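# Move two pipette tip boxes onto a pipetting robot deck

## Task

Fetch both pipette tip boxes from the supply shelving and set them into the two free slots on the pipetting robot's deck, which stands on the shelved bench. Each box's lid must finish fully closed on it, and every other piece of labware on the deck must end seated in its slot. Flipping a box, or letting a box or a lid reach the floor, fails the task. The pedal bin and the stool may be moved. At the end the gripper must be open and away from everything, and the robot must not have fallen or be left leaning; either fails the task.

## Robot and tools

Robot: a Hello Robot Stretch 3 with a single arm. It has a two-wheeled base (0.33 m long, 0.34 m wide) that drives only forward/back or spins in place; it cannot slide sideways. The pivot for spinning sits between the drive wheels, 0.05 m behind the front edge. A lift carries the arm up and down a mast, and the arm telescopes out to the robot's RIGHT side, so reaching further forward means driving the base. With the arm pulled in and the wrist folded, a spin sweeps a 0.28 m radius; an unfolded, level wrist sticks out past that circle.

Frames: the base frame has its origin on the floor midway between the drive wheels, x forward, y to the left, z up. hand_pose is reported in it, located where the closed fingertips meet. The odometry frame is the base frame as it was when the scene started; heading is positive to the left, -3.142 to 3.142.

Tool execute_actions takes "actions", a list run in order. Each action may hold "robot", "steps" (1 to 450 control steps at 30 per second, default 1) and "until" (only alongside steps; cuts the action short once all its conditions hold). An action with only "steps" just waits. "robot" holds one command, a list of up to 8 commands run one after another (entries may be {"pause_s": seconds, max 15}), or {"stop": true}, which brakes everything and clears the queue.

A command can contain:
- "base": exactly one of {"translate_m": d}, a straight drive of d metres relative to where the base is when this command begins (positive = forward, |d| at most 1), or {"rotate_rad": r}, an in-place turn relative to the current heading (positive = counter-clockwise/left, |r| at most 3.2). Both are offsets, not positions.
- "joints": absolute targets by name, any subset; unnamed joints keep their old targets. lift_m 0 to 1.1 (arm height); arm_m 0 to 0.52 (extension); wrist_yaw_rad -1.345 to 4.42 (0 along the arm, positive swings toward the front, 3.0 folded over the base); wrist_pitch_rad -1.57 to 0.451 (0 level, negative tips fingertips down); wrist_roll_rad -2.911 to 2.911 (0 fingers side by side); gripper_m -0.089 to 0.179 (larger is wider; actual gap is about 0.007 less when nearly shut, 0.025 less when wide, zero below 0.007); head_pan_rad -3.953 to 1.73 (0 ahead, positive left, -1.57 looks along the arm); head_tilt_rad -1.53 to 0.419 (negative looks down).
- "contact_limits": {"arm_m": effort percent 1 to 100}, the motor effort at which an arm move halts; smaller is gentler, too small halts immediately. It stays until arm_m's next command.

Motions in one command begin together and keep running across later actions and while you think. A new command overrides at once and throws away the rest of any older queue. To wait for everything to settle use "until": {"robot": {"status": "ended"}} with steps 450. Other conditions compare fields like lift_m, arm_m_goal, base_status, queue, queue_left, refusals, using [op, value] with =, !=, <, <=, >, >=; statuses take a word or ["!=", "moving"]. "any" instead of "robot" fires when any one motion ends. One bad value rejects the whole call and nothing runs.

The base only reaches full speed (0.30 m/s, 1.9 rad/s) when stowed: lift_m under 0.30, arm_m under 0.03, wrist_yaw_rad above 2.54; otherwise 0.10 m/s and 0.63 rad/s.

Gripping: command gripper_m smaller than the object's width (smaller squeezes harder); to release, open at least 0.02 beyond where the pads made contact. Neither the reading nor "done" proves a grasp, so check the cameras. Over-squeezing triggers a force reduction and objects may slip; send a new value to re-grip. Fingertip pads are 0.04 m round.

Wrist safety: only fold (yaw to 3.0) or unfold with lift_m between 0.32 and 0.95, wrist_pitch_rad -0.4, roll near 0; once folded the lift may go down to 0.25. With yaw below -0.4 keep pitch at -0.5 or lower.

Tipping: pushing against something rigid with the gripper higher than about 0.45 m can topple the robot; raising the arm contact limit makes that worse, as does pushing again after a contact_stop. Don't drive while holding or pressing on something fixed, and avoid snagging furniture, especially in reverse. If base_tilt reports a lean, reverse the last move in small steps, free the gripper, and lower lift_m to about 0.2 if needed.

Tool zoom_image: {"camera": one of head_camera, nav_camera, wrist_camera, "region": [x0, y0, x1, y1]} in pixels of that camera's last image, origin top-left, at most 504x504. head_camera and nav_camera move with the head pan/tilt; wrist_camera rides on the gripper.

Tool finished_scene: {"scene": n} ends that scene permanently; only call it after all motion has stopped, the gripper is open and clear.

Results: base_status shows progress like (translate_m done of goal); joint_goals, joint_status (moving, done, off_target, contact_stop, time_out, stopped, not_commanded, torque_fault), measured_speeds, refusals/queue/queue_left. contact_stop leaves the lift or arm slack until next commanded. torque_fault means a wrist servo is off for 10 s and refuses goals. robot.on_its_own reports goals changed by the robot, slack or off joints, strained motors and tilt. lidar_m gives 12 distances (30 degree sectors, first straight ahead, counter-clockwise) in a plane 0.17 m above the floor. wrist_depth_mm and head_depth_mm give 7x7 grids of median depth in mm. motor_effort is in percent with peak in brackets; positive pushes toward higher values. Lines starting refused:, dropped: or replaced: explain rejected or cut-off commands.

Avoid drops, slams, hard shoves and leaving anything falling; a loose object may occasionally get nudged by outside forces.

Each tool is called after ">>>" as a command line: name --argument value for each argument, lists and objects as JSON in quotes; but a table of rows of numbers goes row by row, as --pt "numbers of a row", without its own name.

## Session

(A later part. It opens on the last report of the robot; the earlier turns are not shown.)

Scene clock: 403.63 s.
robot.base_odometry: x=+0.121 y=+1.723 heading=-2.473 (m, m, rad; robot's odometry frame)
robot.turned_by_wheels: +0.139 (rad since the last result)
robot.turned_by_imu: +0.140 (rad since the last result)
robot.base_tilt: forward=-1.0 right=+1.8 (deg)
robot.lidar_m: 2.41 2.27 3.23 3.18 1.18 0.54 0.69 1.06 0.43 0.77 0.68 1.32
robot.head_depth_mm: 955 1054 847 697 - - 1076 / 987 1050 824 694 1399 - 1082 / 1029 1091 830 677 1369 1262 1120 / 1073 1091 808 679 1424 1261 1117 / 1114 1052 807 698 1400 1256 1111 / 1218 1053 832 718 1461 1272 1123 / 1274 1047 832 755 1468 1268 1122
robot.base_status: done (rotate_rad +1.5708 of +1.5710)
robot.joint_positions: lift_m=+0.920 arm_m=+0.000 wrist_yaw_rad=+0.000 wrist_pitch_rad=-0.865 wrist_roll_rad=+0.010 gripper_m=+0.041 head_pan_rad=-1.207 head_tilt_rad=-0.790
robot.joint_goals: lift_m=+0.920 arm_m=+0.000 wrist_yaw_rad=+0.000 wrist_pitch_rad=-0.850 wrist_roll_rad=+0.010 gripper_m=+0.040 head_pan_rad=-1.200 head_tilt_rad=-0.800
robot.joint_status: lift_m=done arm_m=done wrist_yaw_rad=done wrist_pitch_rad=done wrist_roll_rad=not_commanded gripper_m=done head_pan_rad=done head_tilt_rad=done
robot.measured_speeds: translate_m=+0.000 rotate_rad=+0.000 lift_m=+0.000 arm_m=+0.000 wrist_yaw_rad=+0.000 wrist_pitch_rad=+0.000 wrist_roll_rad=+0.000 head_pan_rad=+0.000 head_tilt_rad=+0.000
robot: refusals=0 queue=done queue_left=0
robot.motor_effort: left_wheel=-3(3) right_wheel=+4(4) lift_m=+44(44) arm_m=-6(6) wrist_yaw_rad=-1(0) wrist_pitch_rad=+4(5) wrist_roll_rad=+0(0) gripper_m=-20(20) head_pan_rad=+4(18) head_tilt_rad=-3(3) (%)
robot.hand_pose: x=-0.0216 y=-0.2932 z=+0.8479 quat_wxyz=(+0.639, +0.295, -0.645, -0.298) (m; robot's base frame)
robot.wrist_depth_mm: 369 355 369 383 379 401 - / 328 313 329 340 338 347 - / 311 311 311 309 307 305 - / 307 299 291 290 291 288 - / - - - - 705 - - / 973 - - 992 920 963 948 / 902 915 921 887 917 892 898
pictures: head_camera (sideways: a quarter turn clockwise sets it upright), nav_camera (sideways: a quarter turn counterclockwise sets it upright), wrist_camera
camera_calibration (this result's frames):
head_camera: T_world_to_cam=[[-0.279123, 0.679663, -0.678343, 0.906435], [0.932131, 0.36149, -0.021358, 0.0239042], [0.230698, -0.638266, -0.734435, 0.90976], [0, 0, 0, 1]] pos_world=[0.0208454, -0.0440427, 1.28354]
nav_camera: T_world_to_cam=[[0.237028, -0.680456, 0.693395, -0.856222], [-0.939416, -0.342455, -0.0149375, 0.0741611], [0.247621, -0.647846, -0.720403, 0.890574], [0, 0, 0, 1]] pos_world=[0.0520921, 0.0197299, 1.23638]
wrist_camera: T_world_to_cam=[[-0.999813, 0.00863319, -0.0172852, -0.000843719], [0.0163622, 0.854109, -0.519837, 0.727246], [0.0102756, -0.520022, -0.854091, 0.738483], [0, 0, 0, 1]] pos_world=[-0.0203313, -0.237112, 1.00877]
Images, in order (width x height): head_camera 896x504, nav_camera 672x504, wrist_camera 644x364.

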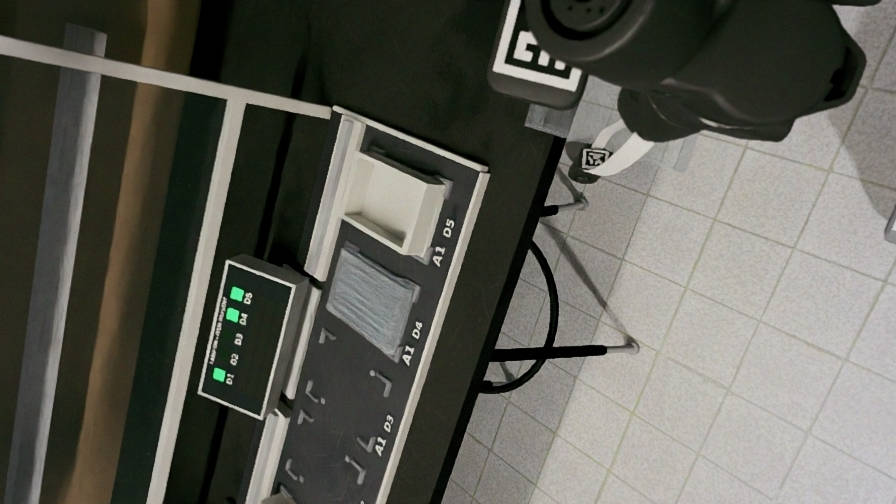

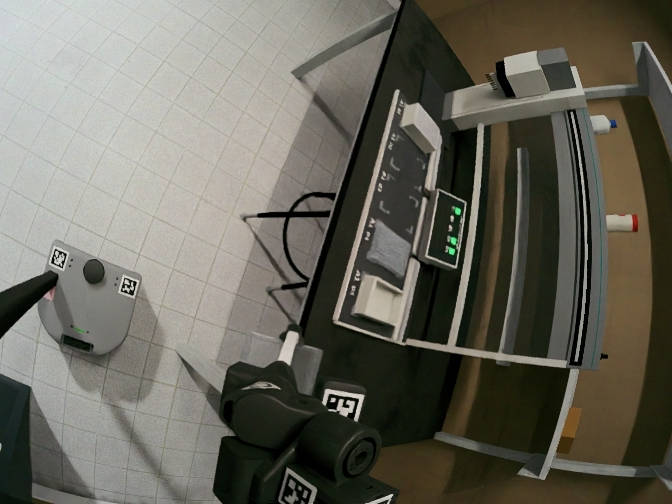

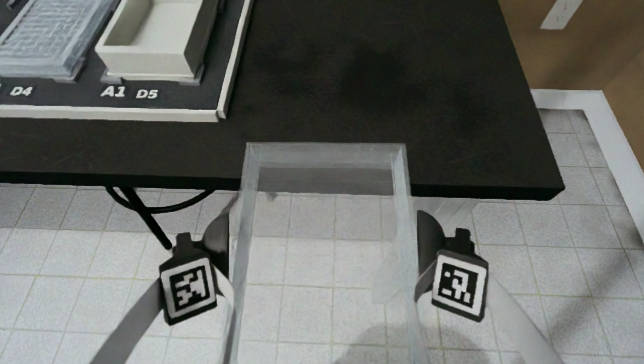

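>>> execute_actions --actions '[{"robot": [{"base": {"rotate_rad": -0.025}}, {"base": {"translate_m": -0.06}, "joints": {"arm_m": 0.26, "head_pan_rad": -1.57}}, {"joints": {"lift_m": 0.872}}], "steps": 300, "until": {"robot": {"status": "ended"}}}]'

Scene clock: 416.80 s.
robot.base_odometry: x=+0.169 y=+1.759 heading=-2.498 (m, m, rad; robot's odometry frame)
robot.turned_by_wheels: -0.025 (rad since the last result)
robot.turned_by_imu: -0.024 (rad since the last result)
robot.base_tilt: forward=-1.0 right=+2.0 (deg)
robot.lidar_m: 2.62 2.34 3.19 3.17 1.14 0.48 0.63 0.99 0.43 0.42 0.72 1.37
robot.head_depth_mm: 1019 1157 - - 1428 1266 1112 / 1021 1134 - 754 1423 1270 1117 / 1011 1111 - 685 760 1222 1132 / 1027 1090 850 686 1391 1273 1116 / 1026 1095 848 693 1412 1261 1117 / 971 1050 824 680 1402 1261 1118 / 988 1102 851 663 1373 1268 1123
robot.base_status: done (translate_m -0.0600 of -0.0600)
robot.joint_positions: lift_m=+0.872 arm_m=+0.260 wrist_yaw_rad=+0.000 wrist_pitch_rad=-0.865 wrist_roll_rad=+0.010 gripper_m=+0.041 head_pan_rad=-1.563 head_tilt_rad=-0.790
robot.joint_goals: lift_m=+0.872 arm_m=+0.260 wrist_yaw_rad=+0.000 wrist_pitch_rad=-0.850 wrist_roll_rad=+0.010 gripper_m=+0.040 head_pan_rad=-1.570 head_tilt_rad=-0.800
robot.joint_status: lift_m=done arm_m=done wrist_yaw_rad=done wrist_pitch_rad=done wrist_roll_rad=not_commanded gripper_m=done head_pan_rad=done head_tilt_rad=done
robot.measured_speeds: translate_m=+0.000 rotate_rad=+0.000 lift_m=+0.000 arm_m=+0.000 wrist_yaw_rad=+0.000 wrist_pitch_rad=+0.000 wrist_roll_rad=+0.000 head_pan_rad=+0.000 head_tilt_rad=+0.000
robot: refusals=0 queue=done queue_left=0
robot.motor_effort: left_wheel=+1(4) right_wheel=+0(4) lift_m=+31(43) arm_m=+5(5) wrist_yaw_rad=+0(1) wrist_pitch_rad=+4(4) wrist_roll_rad=+0(0) gripper_m=-20(20) head_pan_rad=-2(18) head_tilt_rad=-3(4) (%)
robot.hand_pose: x=-0.0216 y=-0.5525 z=+0.8003 quat_wxyz=(+0.639, +0.295, -0.645, -0.298) (m; robot's base frame)
robot.wrist_depth_mm: 301 301 308 306 305 761 745 / 263 271 273 273 273 844 863 / 230 250 250 245 245 963 - / 218 226 227 226 226 228 - / 203 209 212 208 208 209 - / 190 193 193 192 191 193 915 / 179 179 179 178 178 178 855
pictures: head_camera (sideways: a quarter turn clockwise sets it upright), nav_camera (sideways: a quarter turn counterclockwise sets it upright), wrist_camera
camera_calibration (this result's frames):
head_camera: T_world_to_cam=[[-0.0248074, 0.734434, -0.678227, 0.904733], [0.999673, 0.014044, -0.021357, 0.0234909], [-0.00616024, -0.678535, -0.734542, 0.911344], [0, 0, 0, 1]] pos_world=[0.00457492, -0.0464176, 1.28354]
nav_camera: T_world_to_cam=[[-0.014926, -0.720512, 0.693282, -0.854537], [-0.999868, 0.00634231, -0.0149353, 0.074527], [0.00636404, -0.693413, -0.720512, 0.892188], [0, 0, 0, 1]] pos_world=[0.0560845, 0.00247814, 1.23638]
wrist_camera: T_world_to_cam=[[-0.999813, 0.00871557, -0.0172853, 0.000606615], [0.0164327, 0.854108, -0.519837, 0.924003], [0.0102329, -0.520023, -0.854091, 0.563041], [0, 0, 0, 1]] pos_world=[-0.0203388, -0.496409, 0.961229]
Images, in order (width x height): head_camera 896x504, nav_camera 672x504, wrist_camera 644x364.

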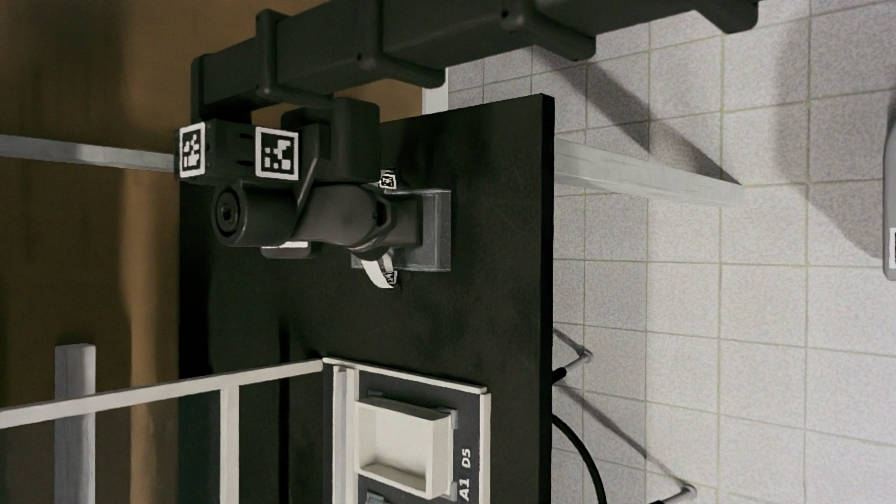

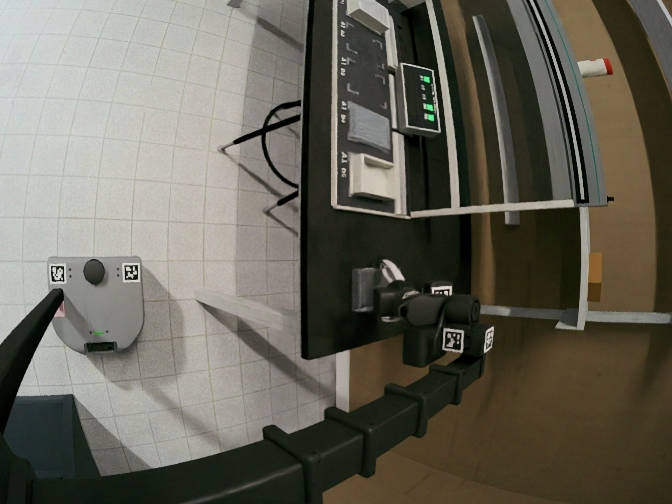

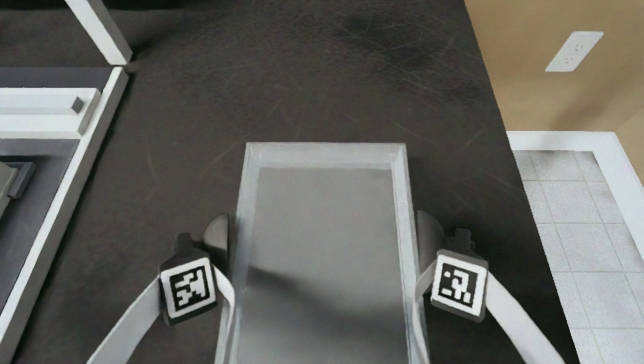

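>>> execute_actions --actions '[{"robot": [{"joints": {"lift_m": 0.858}}, {"joints": {"gripper_m": 0.14}}, {"joints": {"lift_m": 0.90}}, {"joints": {"arm_m": 0.0}}], "steps": 300, "until": {"robot": {"status": "ended"}}}]'

>>> execute_actions --actions '[{"robot": [{"base": {"rotate_rad": -1.546}}, {"base": {"translate_m": -0.76}, "joints": {"lift_m": 0.675}}, {"joints": {"arm_m": 0.22}, "contact_limits": {"arm_m": 20}}], "steps": 450, "until": {"robot": {"status": "ended"}}}]'

Scene clock: 428.20 s.
robot.base_odometry: x=+0.169 y=+1.759 heading=-2.498 (m, m, rad; robot's odometry frame)
robot.turned_by_wheels: +0.000 (rad since the last result)
robot.turned_by_imu: +0.001 (rad since the last result)
robot.base_tilt: forward=-1.0 right=+2.0 (deg)
robot.lidar_m: 2.63 2.33 3.20 3.18 1.14 0.49 0.62 0.99 0.42 0.42 0.72 1.37
robot.head_depth_mm: 1023 1184 1412 1663 - - 1102 / 1018 1184 1370 754 - - 1101 / 1001 1056 853 714 - - 1098 / 1021 1090 851 706 1422 1238 1109 / 1030 1093 849 695 1385 1266 1114 / 970 1054 822 678 1409 1262 1121 / 991 1094 854 659 1368 1262 1118
robot.base_status: done (translate_m -0.0600 of -0.0600)
robot.joint_positions: lift_m=+0.900 arm_m=+0.000 wrist_yaw_rad=+0.000 wrist_pitch_rad=-0.865 wrist_roll_rad=+0.010 gripper_m=+0.140 head_pan_rad=-1.563 head_tilt_rad=-0.790
robot.joint_goals: lift_m=+0.900 arm_m=+0.000 wrist_yaw_rad=+0.000 wrist_pitch_rad=-0.850 wrist_roll_rad=+0.010 gripper_m=+0.140 head_pan_rad=-1.570 head_tilt_rad=-0.800
robot.joint_status: lift_m=done arm_m=done wrist_yaw_rad=done wrist_pitch_rad=done wrist_roll_rad=not_commanded gripper_m=done head_pan_rad=done head_tilt_rad=done
robot.measured_speeds: translate_m=+0.000 rotate_rad=+0.000 lift_m=+0.000 arm_m=+0.000 wrist_yaw_rad=+0.000 wrist_pitch_rad=+0.000 wrist_roll_rad=+0.000 head_pan_rad=+0.000 head_tilt_rad=+0.000
robot: refusals=0 queue=done queue_left=0
robot.motor_effort: left_wheel=+1(1) right_wheel=+0(0) lift_m=+43(45) arm_m=-6(6) wrist_yaw_rad=+0(0) wrist_pitch_rad=+5(4) wrist_roll_rad=+0(0) gripper_m=+0(93) head_pan_rad=-2(1) head_tilt_rad=-3(3) (%)
robot.hand_pose: x=-0.0216 y=-0.2932 z=+0.8279 quat_wxyz=(+0.639, +0.295, -0.645, -0.298) (m; robot's base frame)
robot.wrist_depth_mm: 313 331 353 350 351 - - / 298 300 317 312 315 - - / 289 284 285 281 283 - - / - - 281 284 282 - - / - - - - - - - / 980 - 942 964 957 - 966 / 887 897 896 900 872 891 892
pictures: head_camera (sideways: a quarter turn clockwise sets it upright), nav_camera (sideways: a quarter turn counterclockwise sets it upright), wrist_camera
camera_calibration (this result's frames):
head_camera: T_world_to_cam=[[-0.0248068, 0.734434, -0.678226, 0.904732], [0.999673, 0.0140432, -0.021357, 0.0234909], [-0.00616081, -0.678535, -0.734543, 0.911344], [0, 0, 0, 1]] pos_world=[0.00457488, -0.0464176, 1.28354]
nav_camera: T_world_to_cam=[[-0.0149266, -0.720512, 0.693281, -0.854536], [-0.999868, 0.00634316, -0.0149353, 0.074527], [0.00636345, -0.693413, -0.720512, 0.892188], [0, 0, 0, 1]] pos_world=[0.0560845, 0.00247813, 1.23638]
wrist_camera: T_world_to_cam=[[-0.999813, 0.00869395, -0.0172855, -0.00118011], [0.0164146, 0.854092, -0.519862, 0.716879], [0.0102438, -0.520049, -0.854075, 0.721388], [0, 0, 0, 1]] pos_world=[-0.0203369, -0.237114, 0.988778]
Images, in order (width x height): head_camera 896x504, nav_camera 672x504, wrist_camera 644x364.

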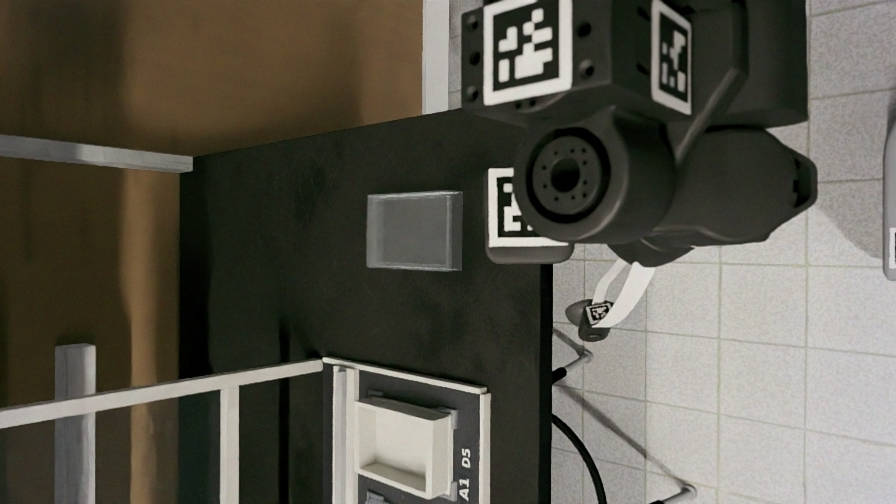

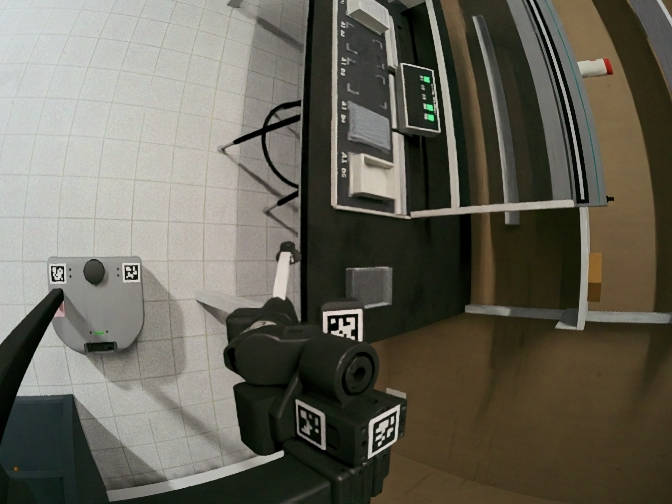

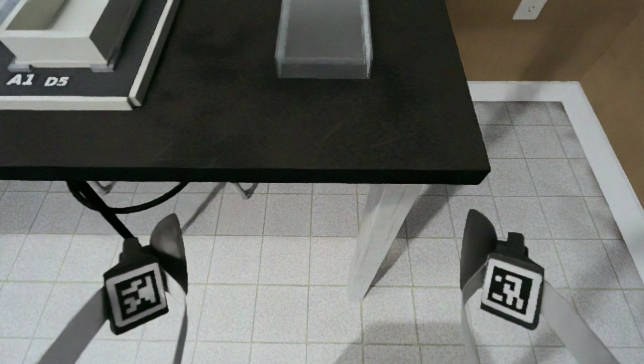

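Scene clock: 443.20 s.
robot.base_odometry: x=+0.641 y=+1.163 heading=+2.240 (m, m, rad; robot's odometry frame)
robot.turned_by_wheels: -1.546 (rad since the last result)
robot.turned_by_imu: -1.555 (rad since the last result)
robot.base_tilt: forward=-1.0 right=+2.1 (deg)
robot.lidar_m: 1.18 1.39 1.78 2.25 2.35 2.46 2.41 1.29 0.52 0.70 0.76 0.72
robot.head_depth_mm: 743 607 505 835 832 1278 - / 734 610 507 1035 - 1212 1120 / 746 610 507 1054 1294 1211 1124 / 749 610 507 1030 865 1216 1114 / 735 608 506 1004 889 1222 1124 / 752 607 507 1010 886 1226 1118 / 605 610 506 978 892 1217 1117
robot.base_status: done (translate_m -0.7600 of -0.7600)
robot.joint_positions: lift_m=+0.675 arm_m=+0.220 wrist_yaw_rad=+0.000 wrist_pitch_rad=-0.865 wrist_roll_rad=+0.010 gripper_m=+0.140 head_pan_rad=-1.563 head_tilt_rad=-0.790
robot.joint_goals: lift_m=+0.675 arm_m=+0.220 wrist_yaw_rad=+0.000 wrist_pitch_rad=-0.850 wrist_roll_rad=+0.010 gripper_m=+0.140 head_pan_rad=-1.570 head_tilt_rad=-0.800
robot.joint_status: lift_m=done arm_m=moving wrist_yaw_rad=done wrist_pitch_rad=done wrist_roll_rad=not_commanded gripper_m=done head_pan_rad=done head_tilt_rad=done
robot.measured_speeds: translate_m=+0.000 rotate_rad=+0.000 lift_m=+0.000 arm_m=+0.003 wrist_yaw_rad=+0.000 wrist_pitch_rad=+0.000 wrist_roll_rad=+0.000 head_pan_rad=+0.000 head_tilt_rad=+0.000
robot: refusals=0 queue=running queue_left=0
robot.motor_effort: left_wheel=+5(9) right_wheel=-4(10) lift_m=+31(43) arm_m=+5(2) wrist_yaw_rad=+0(0) wrist_pitch_rad=+4(5) wrist_roll_rad=+0(0) gripper_m=+0(0) head_pan_rad=-1(2) head_tilt_rad=-4(3) (%)
robot.contact_limits: arm_m 20 (drawing in: default 32, maximum 52; extending or still: default 43, maximum 70)
robot.hand_pose: x=-0.0216 y=-0.5125 z=+0.6033 quat_wxyz=(+0.639, +0.295, -0.645, -0.298) (m; robot's base frame)
robot.wrist_depth_mm: 358 358 353 356 353 351 323 / 321 320 318 318 321 312 309 / 289 289 289 207 285 285 285 / 264 263 257 189 255 259 261 / 243 246 238 175 237 243 239 / 225 - 220 218 219 - 221 / 210 206 207 207 207 205 206
pictures: head_camera (sideways: a quarter turn clockwise sets it upright), nav_camera (sideways: a quarter turn counterclockwise sets it upright), wrist_camera
camera_calibration (this result's frames):
head_camera: T_world_to_cam=[[-0.0248018, 0.734436, -0.678224, 0.90473], [0.999673, 0.0140365, -0.0213569, 0.0234909], [-0.00616544, -0.678533, -0.734544, 0.911347], [0, 0, 0, 1]] pos_world=[0.00457457, -0.0464176, 1.28354]
nav_camera: T_world_to_cam=[[-0.0149315, -0.720514, 0.693279, -0.854534], [-0.999868, 0.00634999, -0.0149352, 0.074527], [0.00635873, -0.693411, -0.720514, 0.892191], [0, 0, 0, 1]] pos_world=[0.0560845, 0.00247797, 1.23638]
wrist_camera: T_world_to_cam=[[-0.999813, 0.00870597, -0.0172861, -0.00315023], [0.0164256, 0.85407, -0.519899, 0.787456], [0.0102373, -0.520086, -0.854053, 0.415537], [0, 0, 0, 1]] pos_world=[-0.0203381, -0.4564, 0.764234]
Images, in order (width x height): head_camera 896x504, nav_camera 672x504, wrist_camera 644x364.

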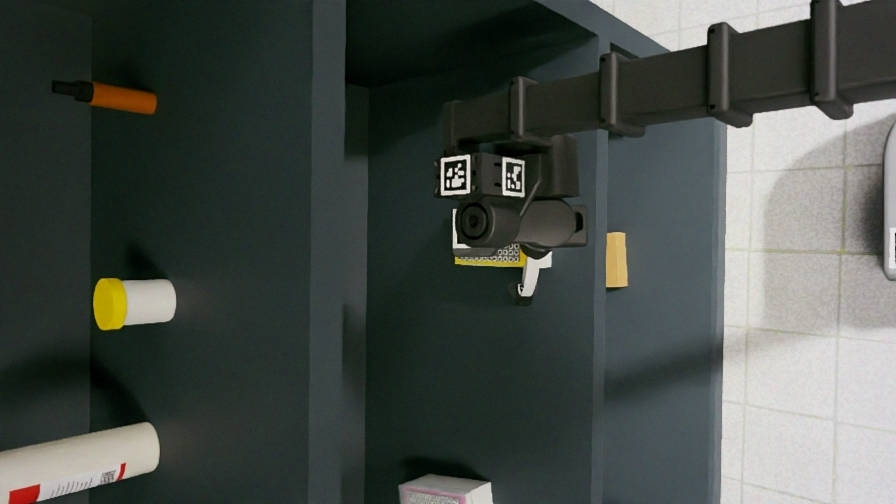

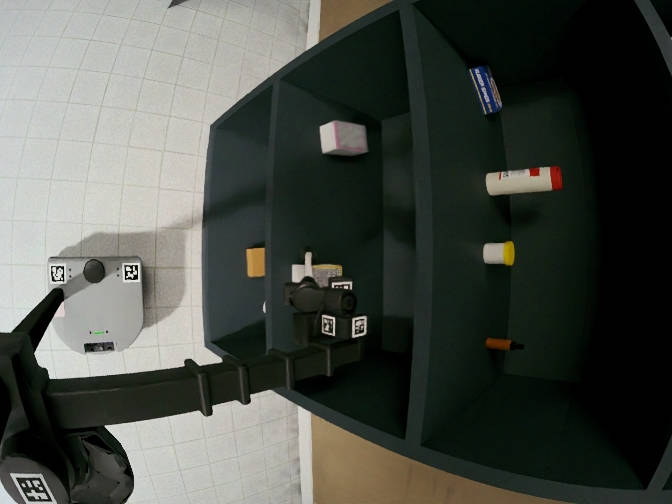

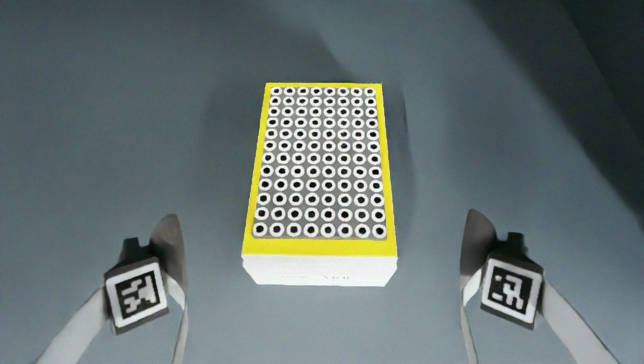

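>>> execute_actions --actions '[{"robot": [{"joints": {"arm_m": 0.287, "lift_m": 0.651}, "contact_limits": {"arm_m": 20}}, {"joints": {"gripper_m": 0.03}}, {"joints": {"lift_m": 0.685}}], "steps": 450, "until": {"robot": {"status": "ended"}}}, {"steps": 30}]'

Scene clock: 453.30 s.
robot.base_odometry: x=+0.641 y=+1.163 heading=+2.240 (m, m, rad; robot's odometry frame)
robot.turned_by_wheels: +0.000 (rad since the last result)
robot.turned_by_imu: +0.001 (rad since the last result)
robot.base_tilt: forward=-0.9 right=+1.8 (deg)
robot.lidar_m: 1.18 1.39 1.78 2.25 2.34 2.46 2.41 1.29 0.52 0.70 0.76 0.72
robot.head_depth_mm: 745 607 504 835 830 1274 - / 735 608 506 1032 - 1220 1116 / 746 610 507 - 888 1213 1127 / 749 611 507 1020 870 1224 1121 / 734 607 507 1003 891 1220 1115 / 751 608 506 1006 885 1224 1112 / 605 610 507 979 892 1219 1116
robot.base_status: done (translate_m -0.7600 of -0.7600)
robot.joint_positions: lift_m=+0.685 arm_m=+0.287 wrist_yaw_rad=+0.000 wrist_pitch_rad=-0.865 wrist_roll_rad=+0.010 gripper_m=+0.031 head_pan_rad=-1.563 head_tilt_rad=-0.790
robot.joint_goals: lift_m=+0.685 arm_m=+0.287 wrist_yaw_rad=+0.000 wrist_pitch_rad=-0.850 wrist_roll_rad=+0.010 gripper_m=+0.030 head_pan_rad=-1.570 head_tilt_rad=-0.800
robot.joint_status: lift_m=done arm_m=done wrist_yaw_rad=done wrist_pitch_rad=done wrist_roll_rad=not_commanded gripper_m=done head_pan_rad=done head_tilt_rad=done
robot.measured_speeds: translate_m=+0.000 rotate_rad=+0.000 lift_m=+0.000 arm_m=+0.000 wrist_yaw_rad=+0.000 wrist_pitch_rad=+0.000 wrist_roll_rad=+0.000 head_pan_rad=+0.000 head_tilt_rad=+0.000
robot: refusals=0 queue=done queue_left=0
robot.motor_effort: left_wheel=+5(5) right_wheel=-5(5) lift_m=+44(45) arm_m=+5(1) wrist_yaw_rad=+0(0) wrist_pitch_rad=+4(5) wrist_roll_rad=+0(0) gripper_m=-22(100) head_pan_rad=-1(2) head_tilt_rad=-4(4) (%)
robot.contact_limits: arm_m 20 (drawing in: default 32, maximum 52; extending or still: default 43, maximum 70)
robot.hand_pose: x=-0.0216 y=-0.5795 z=+0.6128 quat_wxyz=(+0.639, +0.295, -0.645, -0.298) (m; robot's base frame)
robot.wrist_depth_mm: 376 374 371 369 369 370 325 / 334 335 331 330 330 325 314 / 303 301 300 298 300 297 294 / 274 275 269 157 262 272 270 / 251 252 149 145 146 250 250 / 234 232 135 134 134 231 229 / 216 217 129 125 128 213 213
pictures: head_camera (sideways: a quarter turn clockwise sets it upright), nav_camera (sideways: a quarter turn counterclockwise sets it upright), wrist_camera
camera_calibration (this result's frames):
head_camera: T_world_to_cam=[[-0.0248017, 0.734436, -0.678224, 0.90473], [0.999673, 0.0140363, -0.0213569, 0.0234909], [-0.00616552, -0.678533, -0.734544, 0.911347], [0, 0, 0, 1]] pos_world=[0.00457456, -0.0464176, 1.28354]
nav_camera: T_world_to_cam=[[-0.0149316, -0.720514, 0.693279, -0.854534], [-0.999868, 0.00635011, -0.0149352, 0.074527], [0.00635864, -0.693411, -0.720514, 0.892191], [0, 0, 0, 1]] pos_world=[0.0560845, 0.00247797, 1.23638]
wrist_camera: T_world_to_cam=[[-0.999814, 0.008499, -0.0172864, -0.00249152], [0.0162492, 0.854059, -0.519922, 0.849646], [0.0103448, -0.520106, -0.854039, 0.388792], [0, 0, 0, 1]] pos_world=[-0.0203191, -0.523414, 0.77375]
Images, in order (width x height): head_camera 896x504, nav_camera 672x504, wrist_camera 644x364.

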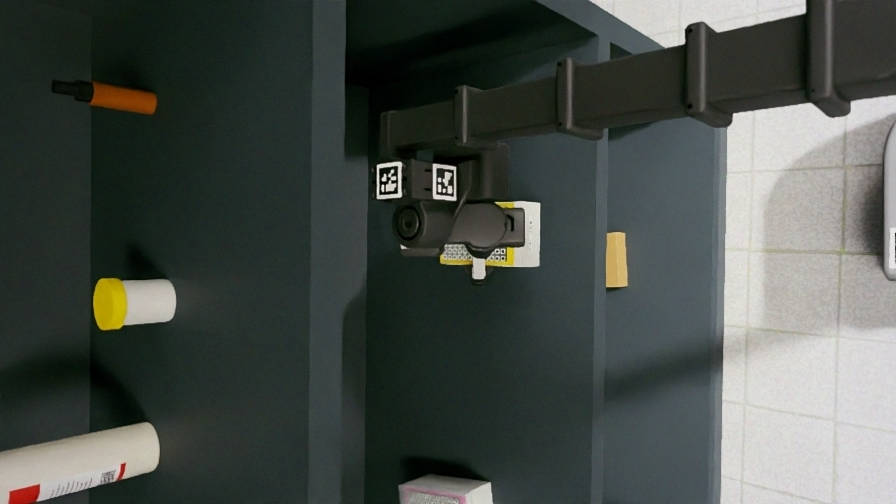

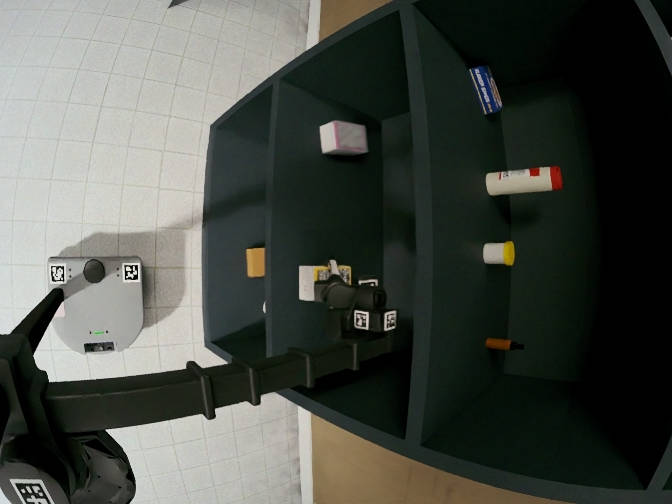

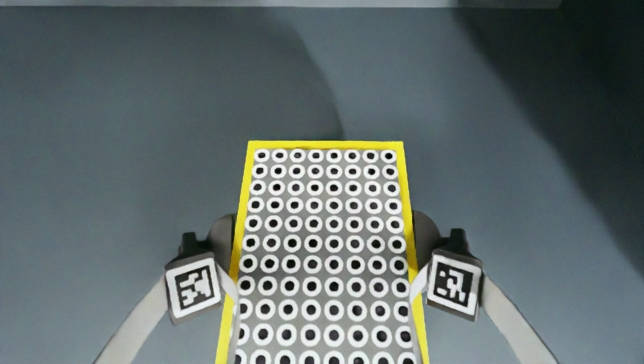

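>>> execute_actions --actions '[{"robot": [{"joints": {"arm_m": 0.0}}, {"base": {"rotate_rad": 0.68}}, {"joints": {"lift_m": 0.95}, "base": {"translate_m": 0.98}}, {"base": {"rotate_rad": 0.866}}], "steps": 450, "until": {"robot": {"status": "ended"}}}, {"steps": 200, "until": {"robot": {"status": "ended"}}}]'

Scene clock: 480.47 s.
robot.base_odometry: x=-0.315 y=+1.378 heading=-2.498 (m, m, rad; robot's odometry frame)
robot.turned_by_wheels: +1.546 (rad since the last result)
robot.turned_by_imu: +1.560 (rad since the last result)
robot.base_tilt: forward=-1.0 right=+1.9 (deg)
robot.lidar_m: 2.20 1.75 2.29 3.14 2.22 1.46 1.09 0.82 0.82 0.55 1.13 0.81
robot.head_depth_mm: 994 1094 832 - - - 1117 / 1001 1091 766 - - - 1116 / 1000 1086 770 - - - 1114 / 1000 1088 833 705 440 1222 1118 / 1004 1101 830 661 1442 1268 1117 / 1003 1097 830 679 1430 1266 1114 / 985 724 783 695 1434 1254 1119
robot.base_status: done (rotate_rad +0.8659 of +0.8660)
robot.joint_positions: lift_m=+0.950 arm_m=+0.000 wrist_yaw_rad=+0.000 wrist_pitch_rad=-0.865 wrist_roll_rad=+0.010 gripper_m=+0.031 head_pan_rad=-1.563 head_tilt_rad=-0.790
robot.joint_goals: lift_m=+0.950 arm_m=+0.000 wrist_yaw_rad=+0.000 wrist_pitch_rad=-0.850 wrist_roll_rad=+0.010 gripper_m=+0.030 head_pan_rad=-1.570 head_tilt_rad=-0.800
robot.joint_status: lift_m=done arm_m=done wrist_yaw_rad=done wrist_pitch_rad=done wrist_roll_rad=not_commanded gripper_m=done head_pan_rad=done head_tilt_rad=done
robot.measured_speeds: translate_m=+0.000 rotate_rad=+0.000 lift_m=+0.000 arm_m=+0.000 wrist_yaw_rad=+0.000 wrist_pitch_rad=+0.000 wrist_roll_rad=+0.000 head_pan_rad=+0.000 head_tilt_rad=+0.000
robot: refusals=0 queue=done queue_left=0
robot.motor_effort: left_wheel=-2(7) right_wheel=+4(9) lift_m=+44(46) arm_m=-6(7) wrist_yaw_rad=+0(0) wrist_pitch_rad=+5(4) wrist_roll_rad=+0(0) gripper_m=-22(22) head_pan_rad=-1(3) head_tilt_rad=-3(4) (%)
robot.hand_pose: x=-0.0216 y=-0.2932 z=+0.8778 quat_wxyz=(+0.639, +0.295, -0.645, -0.298) (m; robot's base frame)
robot.wrist_depth_mm: 411 418 355 406 411 408 390 / 387 379 349 372 366 363 360 / 347 344 339 341 338 339 336 / 330 331 323 157 315 326 323 / - - 150 144 146 - - / 990 - 134 134 134 - 962 / 934 945 129 125 128 939 929
pictures: head_camera (sideways: a quarter turn clockwise sets it upright), nav_camera (sideways: a quarter turn counterclockwise sets it upright), wrist_camera
camera_calibration (this result's frames):
head_camera: T_world_to_cam=[[-0.0247994, 0.73444, -0.67822, 0.904724], [0.999673, 0.0140334, -0.0213569, 0.0234908], [-0.00616765, -0.678528, -0.734548, 0.911352], [0, 0, 0, 1]] pos_world=[0.00457442, -0.0464174, 1.28354]
nav_camera: T_world_to_cam=[[-0.0149338, -0.720518, 0.693275, -0.854529], [-0.999868, 0.00635329, -0.0149351, 0.0745269], [0.00635646, -0.693407, -0.720518, 0.892196], [0, 0, 0, 1]] pos_world=[0.0560845, 0.00247818, 1.23638]
wrist_camera: T_world_to_cam=[[-0.999815, 0.00848825, -0.0172793, -0.000352871], [0.0162364, 0.85406, -0.519922, 0.742911], [0.0103443, -0.520106, -0.854039, 0.764018], [0, 0, 0, 1]] pos_world=[-0.0203182, -0.237116, 1.03875]
Images, in order (width x height): head_camera 896x504, nav_camera 672x504, wrist_camera 644x364.

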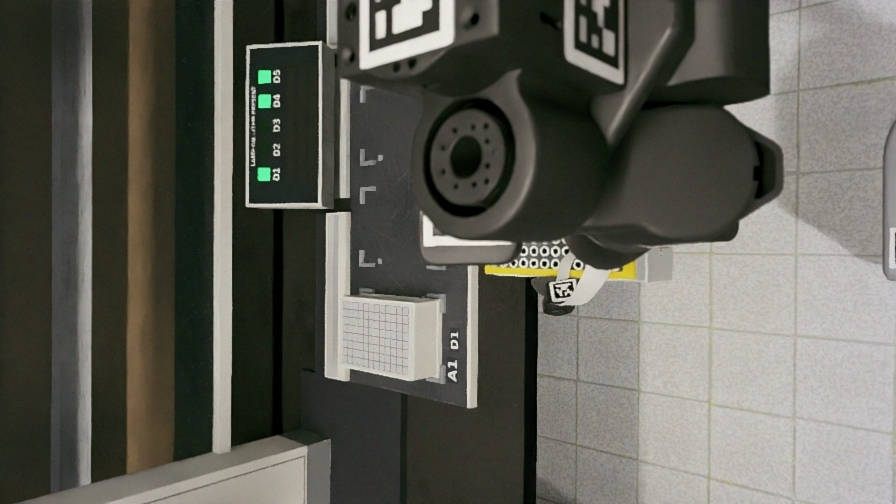

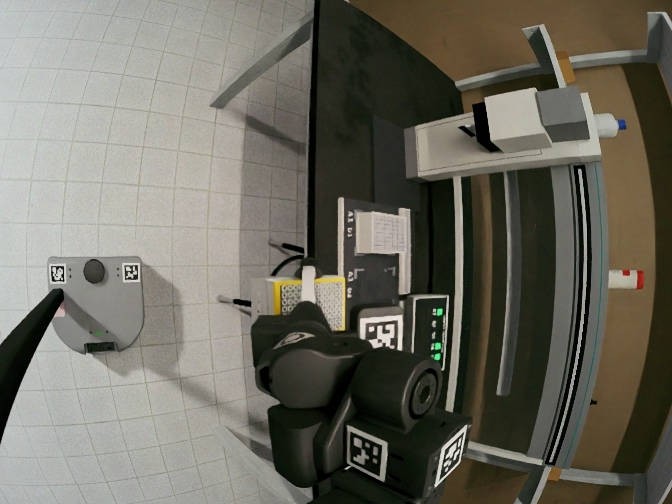

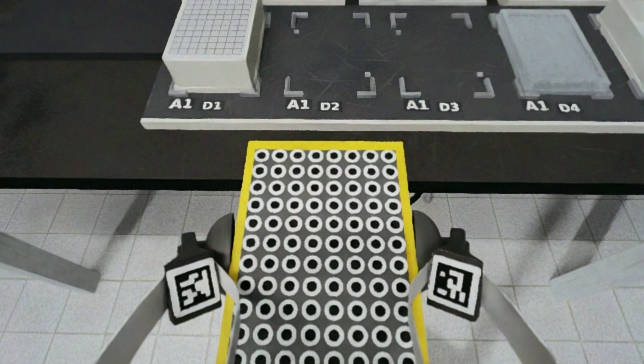

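>>> zoom_image --camera "wrist_camera" --region '[140, 0, 644, 200]'

Region (140, 0, 644, 200) of wrist_camera's 644x364 image, scaled by 1.000; it fills the top 200 rows of this view, and the rest is white.

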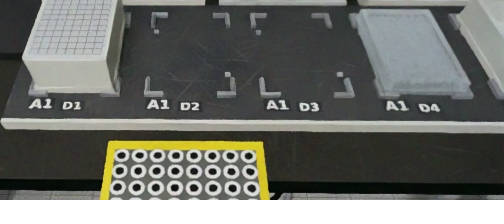

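>>> execute_actions --actions '[{"robot": [{"base": {"rotate_rad": -0.015}, "joints": {"arm_m": 0.2, "lift_m": 0.93}}], "steps": 450, "until": {"robot": {"status": "ended"}}}]'

Scene clock: 490.30 s.
robot.base_odometry: x=-0.315 y=+1.378 heading=-2.513 (m, m, rad; robot's odometry frame)
robot.turned_by_wheels: -0.015 (rad since the last result)
robot.turned_by_imu: -0.014 (rad since the last result)
robot.base_tilt: forward=-1.0 right=+2.0 (deg)
robot.lidar_m: 2.20 1.75 2.26 3.14 2.25 1.46 1.09 0.82 0.82 0.55 1.12 0.81
robot.head_depth_mm: 1006 - - 678 1429 1262 1112 / 999 - - 677 1395 1263 1123 / 999 - - 662 1368 1262 1124 / 998 1129 828 588 1423 1262 1117 / 999 1093 831 664 1435 1262 1116 / 1001 1094 831 669 1436 1261 1115 / 997 760 787 696 1428 1265 1118
robot.base_status: done (rotate_rad -0.0151 of -0.0150)
robot.joint_positions: lift_m=+0.930 arm_m=+0.200 wrist_yaw_rad=+0.000 wrist_pitch_rad=-0.865 wrist_roll_rad=+0.010 gripper_m=+0.031 head_pan_rad=-1.563 head_tilt_rad=-0.790
robot.joint_goals: lift_m=+0.930 arm_m=+0.200 wrist_yaw_rad=+0.000 wrist_pitch_rad=-0.850 wrist_roll_rad=+0.010 gripper_m=+0.030 head_pan_rad=-1.570 head_tilt_rad=-0.800
robot.joint_status: lift_m=done arm_m=done wrist_yaw_rad=done wrist_pitch_rad=done wrist_roll_rad=not_commanded gripper_m=done head_pan_rad=done head_tilt_rad=done
robot.measured_speeds: translate_m=+0.000 rotate_rad=+0.000 lift_m=+0.000 arm_m=+0.000 wrist_yaw_rad=+0.000 wrist_pitch_rad=+0.000 wrist_roll_rad=+0.000 head_pan_rad=+0.000 head_tilt_rad=+0.000
robot: refusals=0 queue=done queue_left=0
robot.motor_effort: left_wheel=+0(3) right_wheel=+2(3) lift_m=+32(45) arm_m=+5(3) wrist_yaw_rad=+0(0) wrist_pitch_rad=+4(4) wrist_roll_rad=+0(0) gripper_m=-22(22) head_pan_rad=-2(1) head_tilt_rad=-4(3) (%)
robot.hand_pose: x=-0.0216 y=-0.4925 z=+0.8583 quat_wxyz=(+0.639, +0.295, -0.645, -0.298) (m; robot's base frame)
robot.wrist_depth_mm: 346 395 392 388 282 280 371 / 336 333 333 330 294 295 312 / 307 257 293 307 303 302 302 / 282 231 233 158 268 277 276 / 267 214 149 144 146 255 252 / 242 233 135 134 134 236 234 / 229 227 129 125 128 225 224
pictures: head_camera (sideways: a quarter turn clockwise sets it upright), nav_camera (sideways: a quarter turn counterclockwise sets it upright), wrist_camera
camera_calibration (this result's frames):
head_camera: T_world_to_cam=[[-0.0247774, 0.734455, -0.678205, 0.904704], [0.999674, 0.0140037, -0.0213568, 0.0234906], [-0.00618824, -0.678513, -0.734563, 0.91137], [0, 0, 0, 1]] pos_world=[0.00457301, -0.046417, 1.28353]
nav_camera: T_world_to_cam=[[-0.0149554, -0.720532, 0.69326, -0.854509], [-0.999868, 0.00638376, -0.0149349, 0.0745265], [0.00633544, -0.693392, -0.720533, 0.892215], [0, 0, 0, 1]] pos_world=[0.0560845, 0.00247805, 1.23638]
wrist_camera: T_world_to_cam=[[-0.999814, 0.00860941, -0.0172795, 0.00104284], [0.01634, 0.854058, -0.519922, 0.902955], [0.0102815, -0.520107, -0.854039, 0.643658], [0, 0, 0, 1]] pos_world=[-0.0203293, -0.436414, 1.01919]
Images, in order (width x height): head_camera 896x504, nav_camera 672x504, wrist_camera 644x364.

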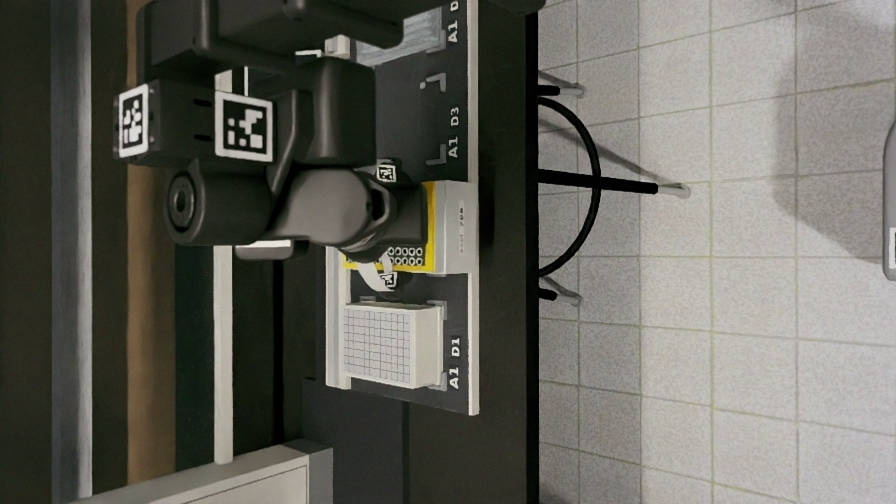

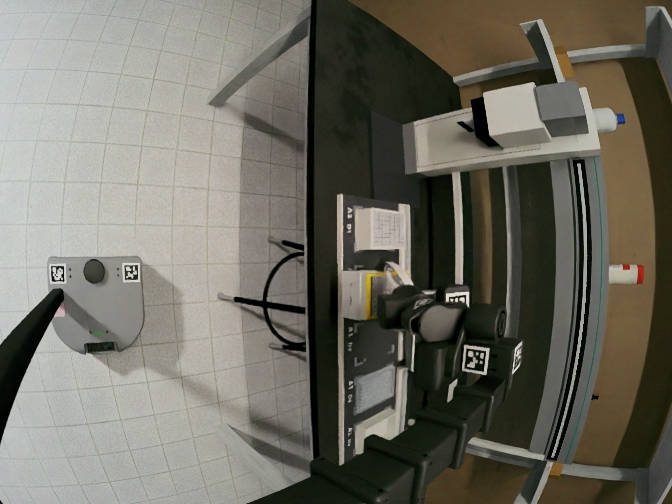

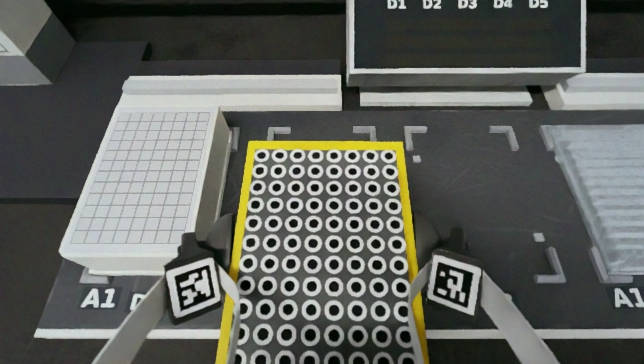

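>>> zoom_image --camera "wrist_camera" --region '[220, 100, 440, 200]'

Region (220, 100, 440, 200) of wrist_camera's 644x364 image, scaled by 2.291; it fills the top 229 rows of this view, and the rest is white.

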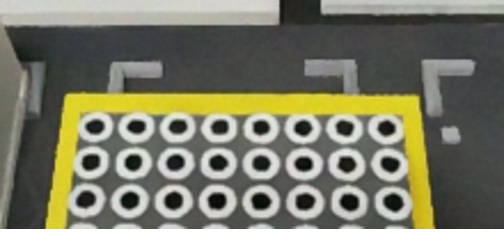

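>>> execute_actions --actions '[{"robot": [{"base": {"translate_m": 0.002}, "joints": {"arm_m": 0.286}}, {"joints": {"lift_m": 0.905}}], "steps": 450, "until": {"robot": {"status": "ended"}}}]'

>>> zoom_image --camera "head_camera" --region '[300, 130, 500, 330]'

Scene clock: 500.10 s.
robot.base_odometry: x=-0.317 y=+1.377 heading=-2.513 (m, m, rad; robot's odometry frame)
robot.turned_by_wheels: +0.000 (rad since the last result)
robot.turned_by_imu: +0.001 (rad since the last result)
robot.base_tilt: forward=-1.0 right=+1.9 (deg)
robot.lidar_m: 2.20 1.74 2.25 3.13 2.25 1.46 1.09 0.82 0.82 0.55 1.12 0.81
robot.head_depth_mm: 1004 - - 661 1428 1260 1122 / 1000 - 763 681 1402 1270 1115 / 1004 - 757 662 1378 1267 1123 / 1002 1130 795 662 1436 1271 1117 / 1000 1093 833 661 1429 1262 1115 / 1004 1097 829 671 1426 1266 1118 / 1002 733 780 692 1404 1264 1126
robot.base_status: done (translate_m +0.0020 of +0.0020)
robot.joint_positions: lift_m=+0.905 arm_m=+0.286 wrist_yaw_rad=+0.000 wrist_pitch_rad=-0.865 wrist_roll_rad=+0.010 gripper_m=+0.031 head_pan_rad=-1.563 head_tilt_rad=-0.790
robot.joint_goals: lift_m=+0.905 arm_m=+0.286 wrist_yaw_rad=+0.000 wrist_pitch_rad=-0.850 wrist_roll_rad=+0.010 gripper_m=+0.030 head_pan_rad=-1.570 head_tilt_rad=-0.800
robot.joint_status: lift_m=done arm_m=done wrist_yaw_rad=done wrist_pitch_rad=done wrist_roll_rad=not_commanded gripper_m=done head_pan_rad=done head_tilt_rad=done
robot.measured_speeds: translate_m=+0.000 rotate_rad=+0.000 lift_m=+0.000 arm_m=+0.000 wrist_yaw_rad=+0.000 wrist_pitch_rad=+0.000 wrist_roll_rad=+0.000 head_pan_rad=+0.000 head_tilt_rad=+0.000
robot: refusals=0 queue=done queue_left=0
robot.motor_effort: left_wheel=+0(3) right_wheel=+2(7) lift_m=+32(32) arm_m=+5(6) wrist_yaw_rad=-1(0) wrist_pitch_rad=+4(5) wrist_roll_rad=+0(0) gripper_m=-22(22) head_pan_rad=-1(2) head_tilt_rad=-3(5) (%)
robot.hand_pose: x=-0.0216 y=-0.5785 z=+0.8333 quat_wxyz=(+0.639, +0.295, -0.645, -0.298) (m; robot's base frame)
robot.wrist_depth_mm: 359 358 359 358 216 216 216 / 325 321 319 317 216 217 217 / 277 267 267 268 216 216 216 / 252 252 244 157 241 249 246 / 186 186 149 145 146 227 226 / 172 172 135 134 134 212 210 / 161 165 129 125 128 196 195
pictures: head_camera (sideways: a quarter turn clockwise sets it upright), nav_camera (sideways: a quarter turn counterclockwise sets it upright), wrist_camera
camera_calibration (this result's frames):
head_camera: T_world_to_cam=[[-0.024777, 0.734455, -0.678205, 0.904704], [0.999674, 0.0140031, -0.0213568, 0.0234906], [-0.00618864, -0.678513, -0.734563, 0.91137], [0, 0, 0, 1]] pos_world=[0.00457299, -0.046417, 1.28353]
nav_camera: T_world_to_cam=[[-0.0149558, -0.720532, 0.69326, -0.854508], [-0.999868, 0.00638436, -0.0149349, 0.0745265], [0.00633502, -0.693392, -0.720533, 0.892215], [0, 0, 0, 1]] pos_world=[0.0560845, 0.00247803, 1.23638]
wrist_camera: T_world_to_cam=[[-0.999814, 0.00861311, -0.0172794, 0.00135307], [0.0163431, 0.854057, -0.519922, 0.963414], [0.0102795, -0.520107, -0.854039, 0.577591], [0, 0, 0, 1]] pos_world=[-0.0203297, -0.522413, 0.994208]
Images, in order (width x height): head_camera 896x504, nav_camera 672x504, wrist_camera 644x364.

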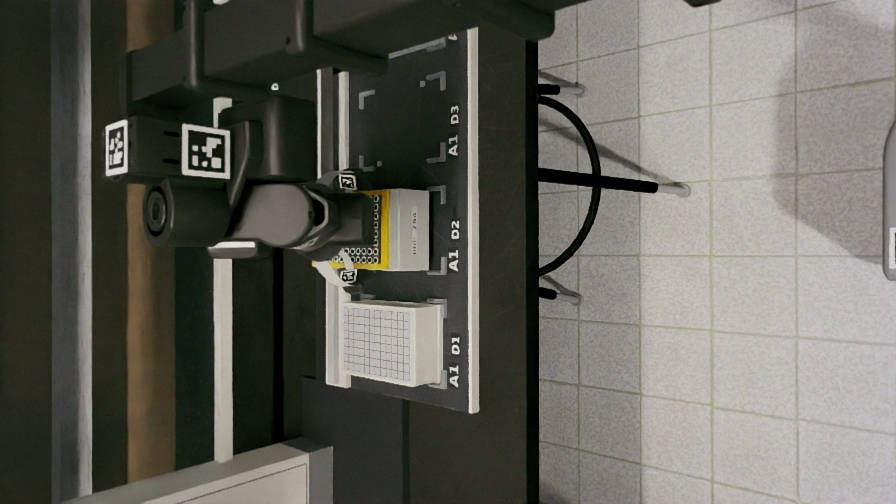

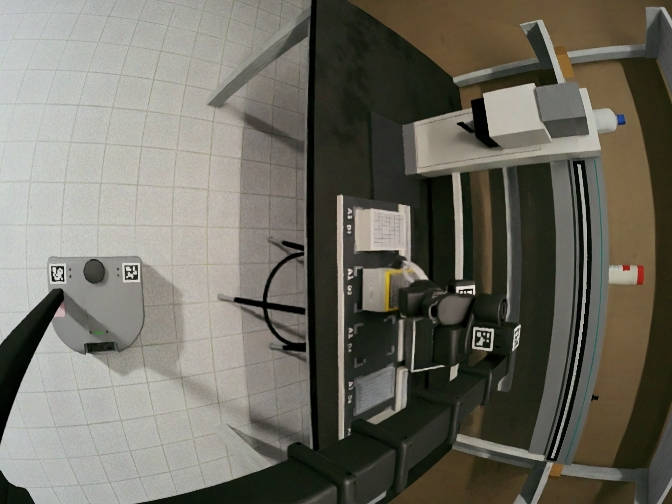

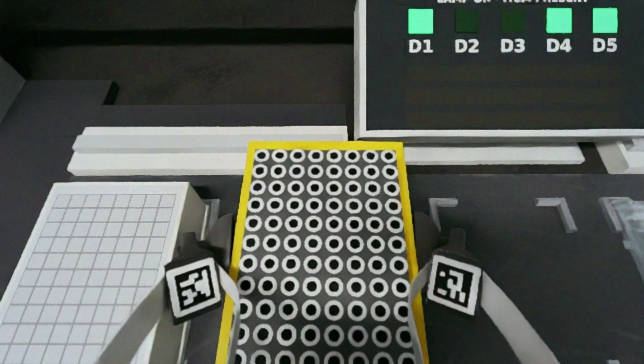

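Region (300, 130, 500, 330) of head_camera's 896x504 image, scaled by 2.520, with more detail than that image has.

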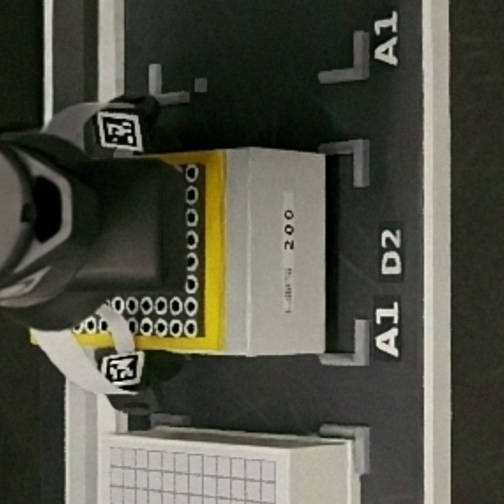

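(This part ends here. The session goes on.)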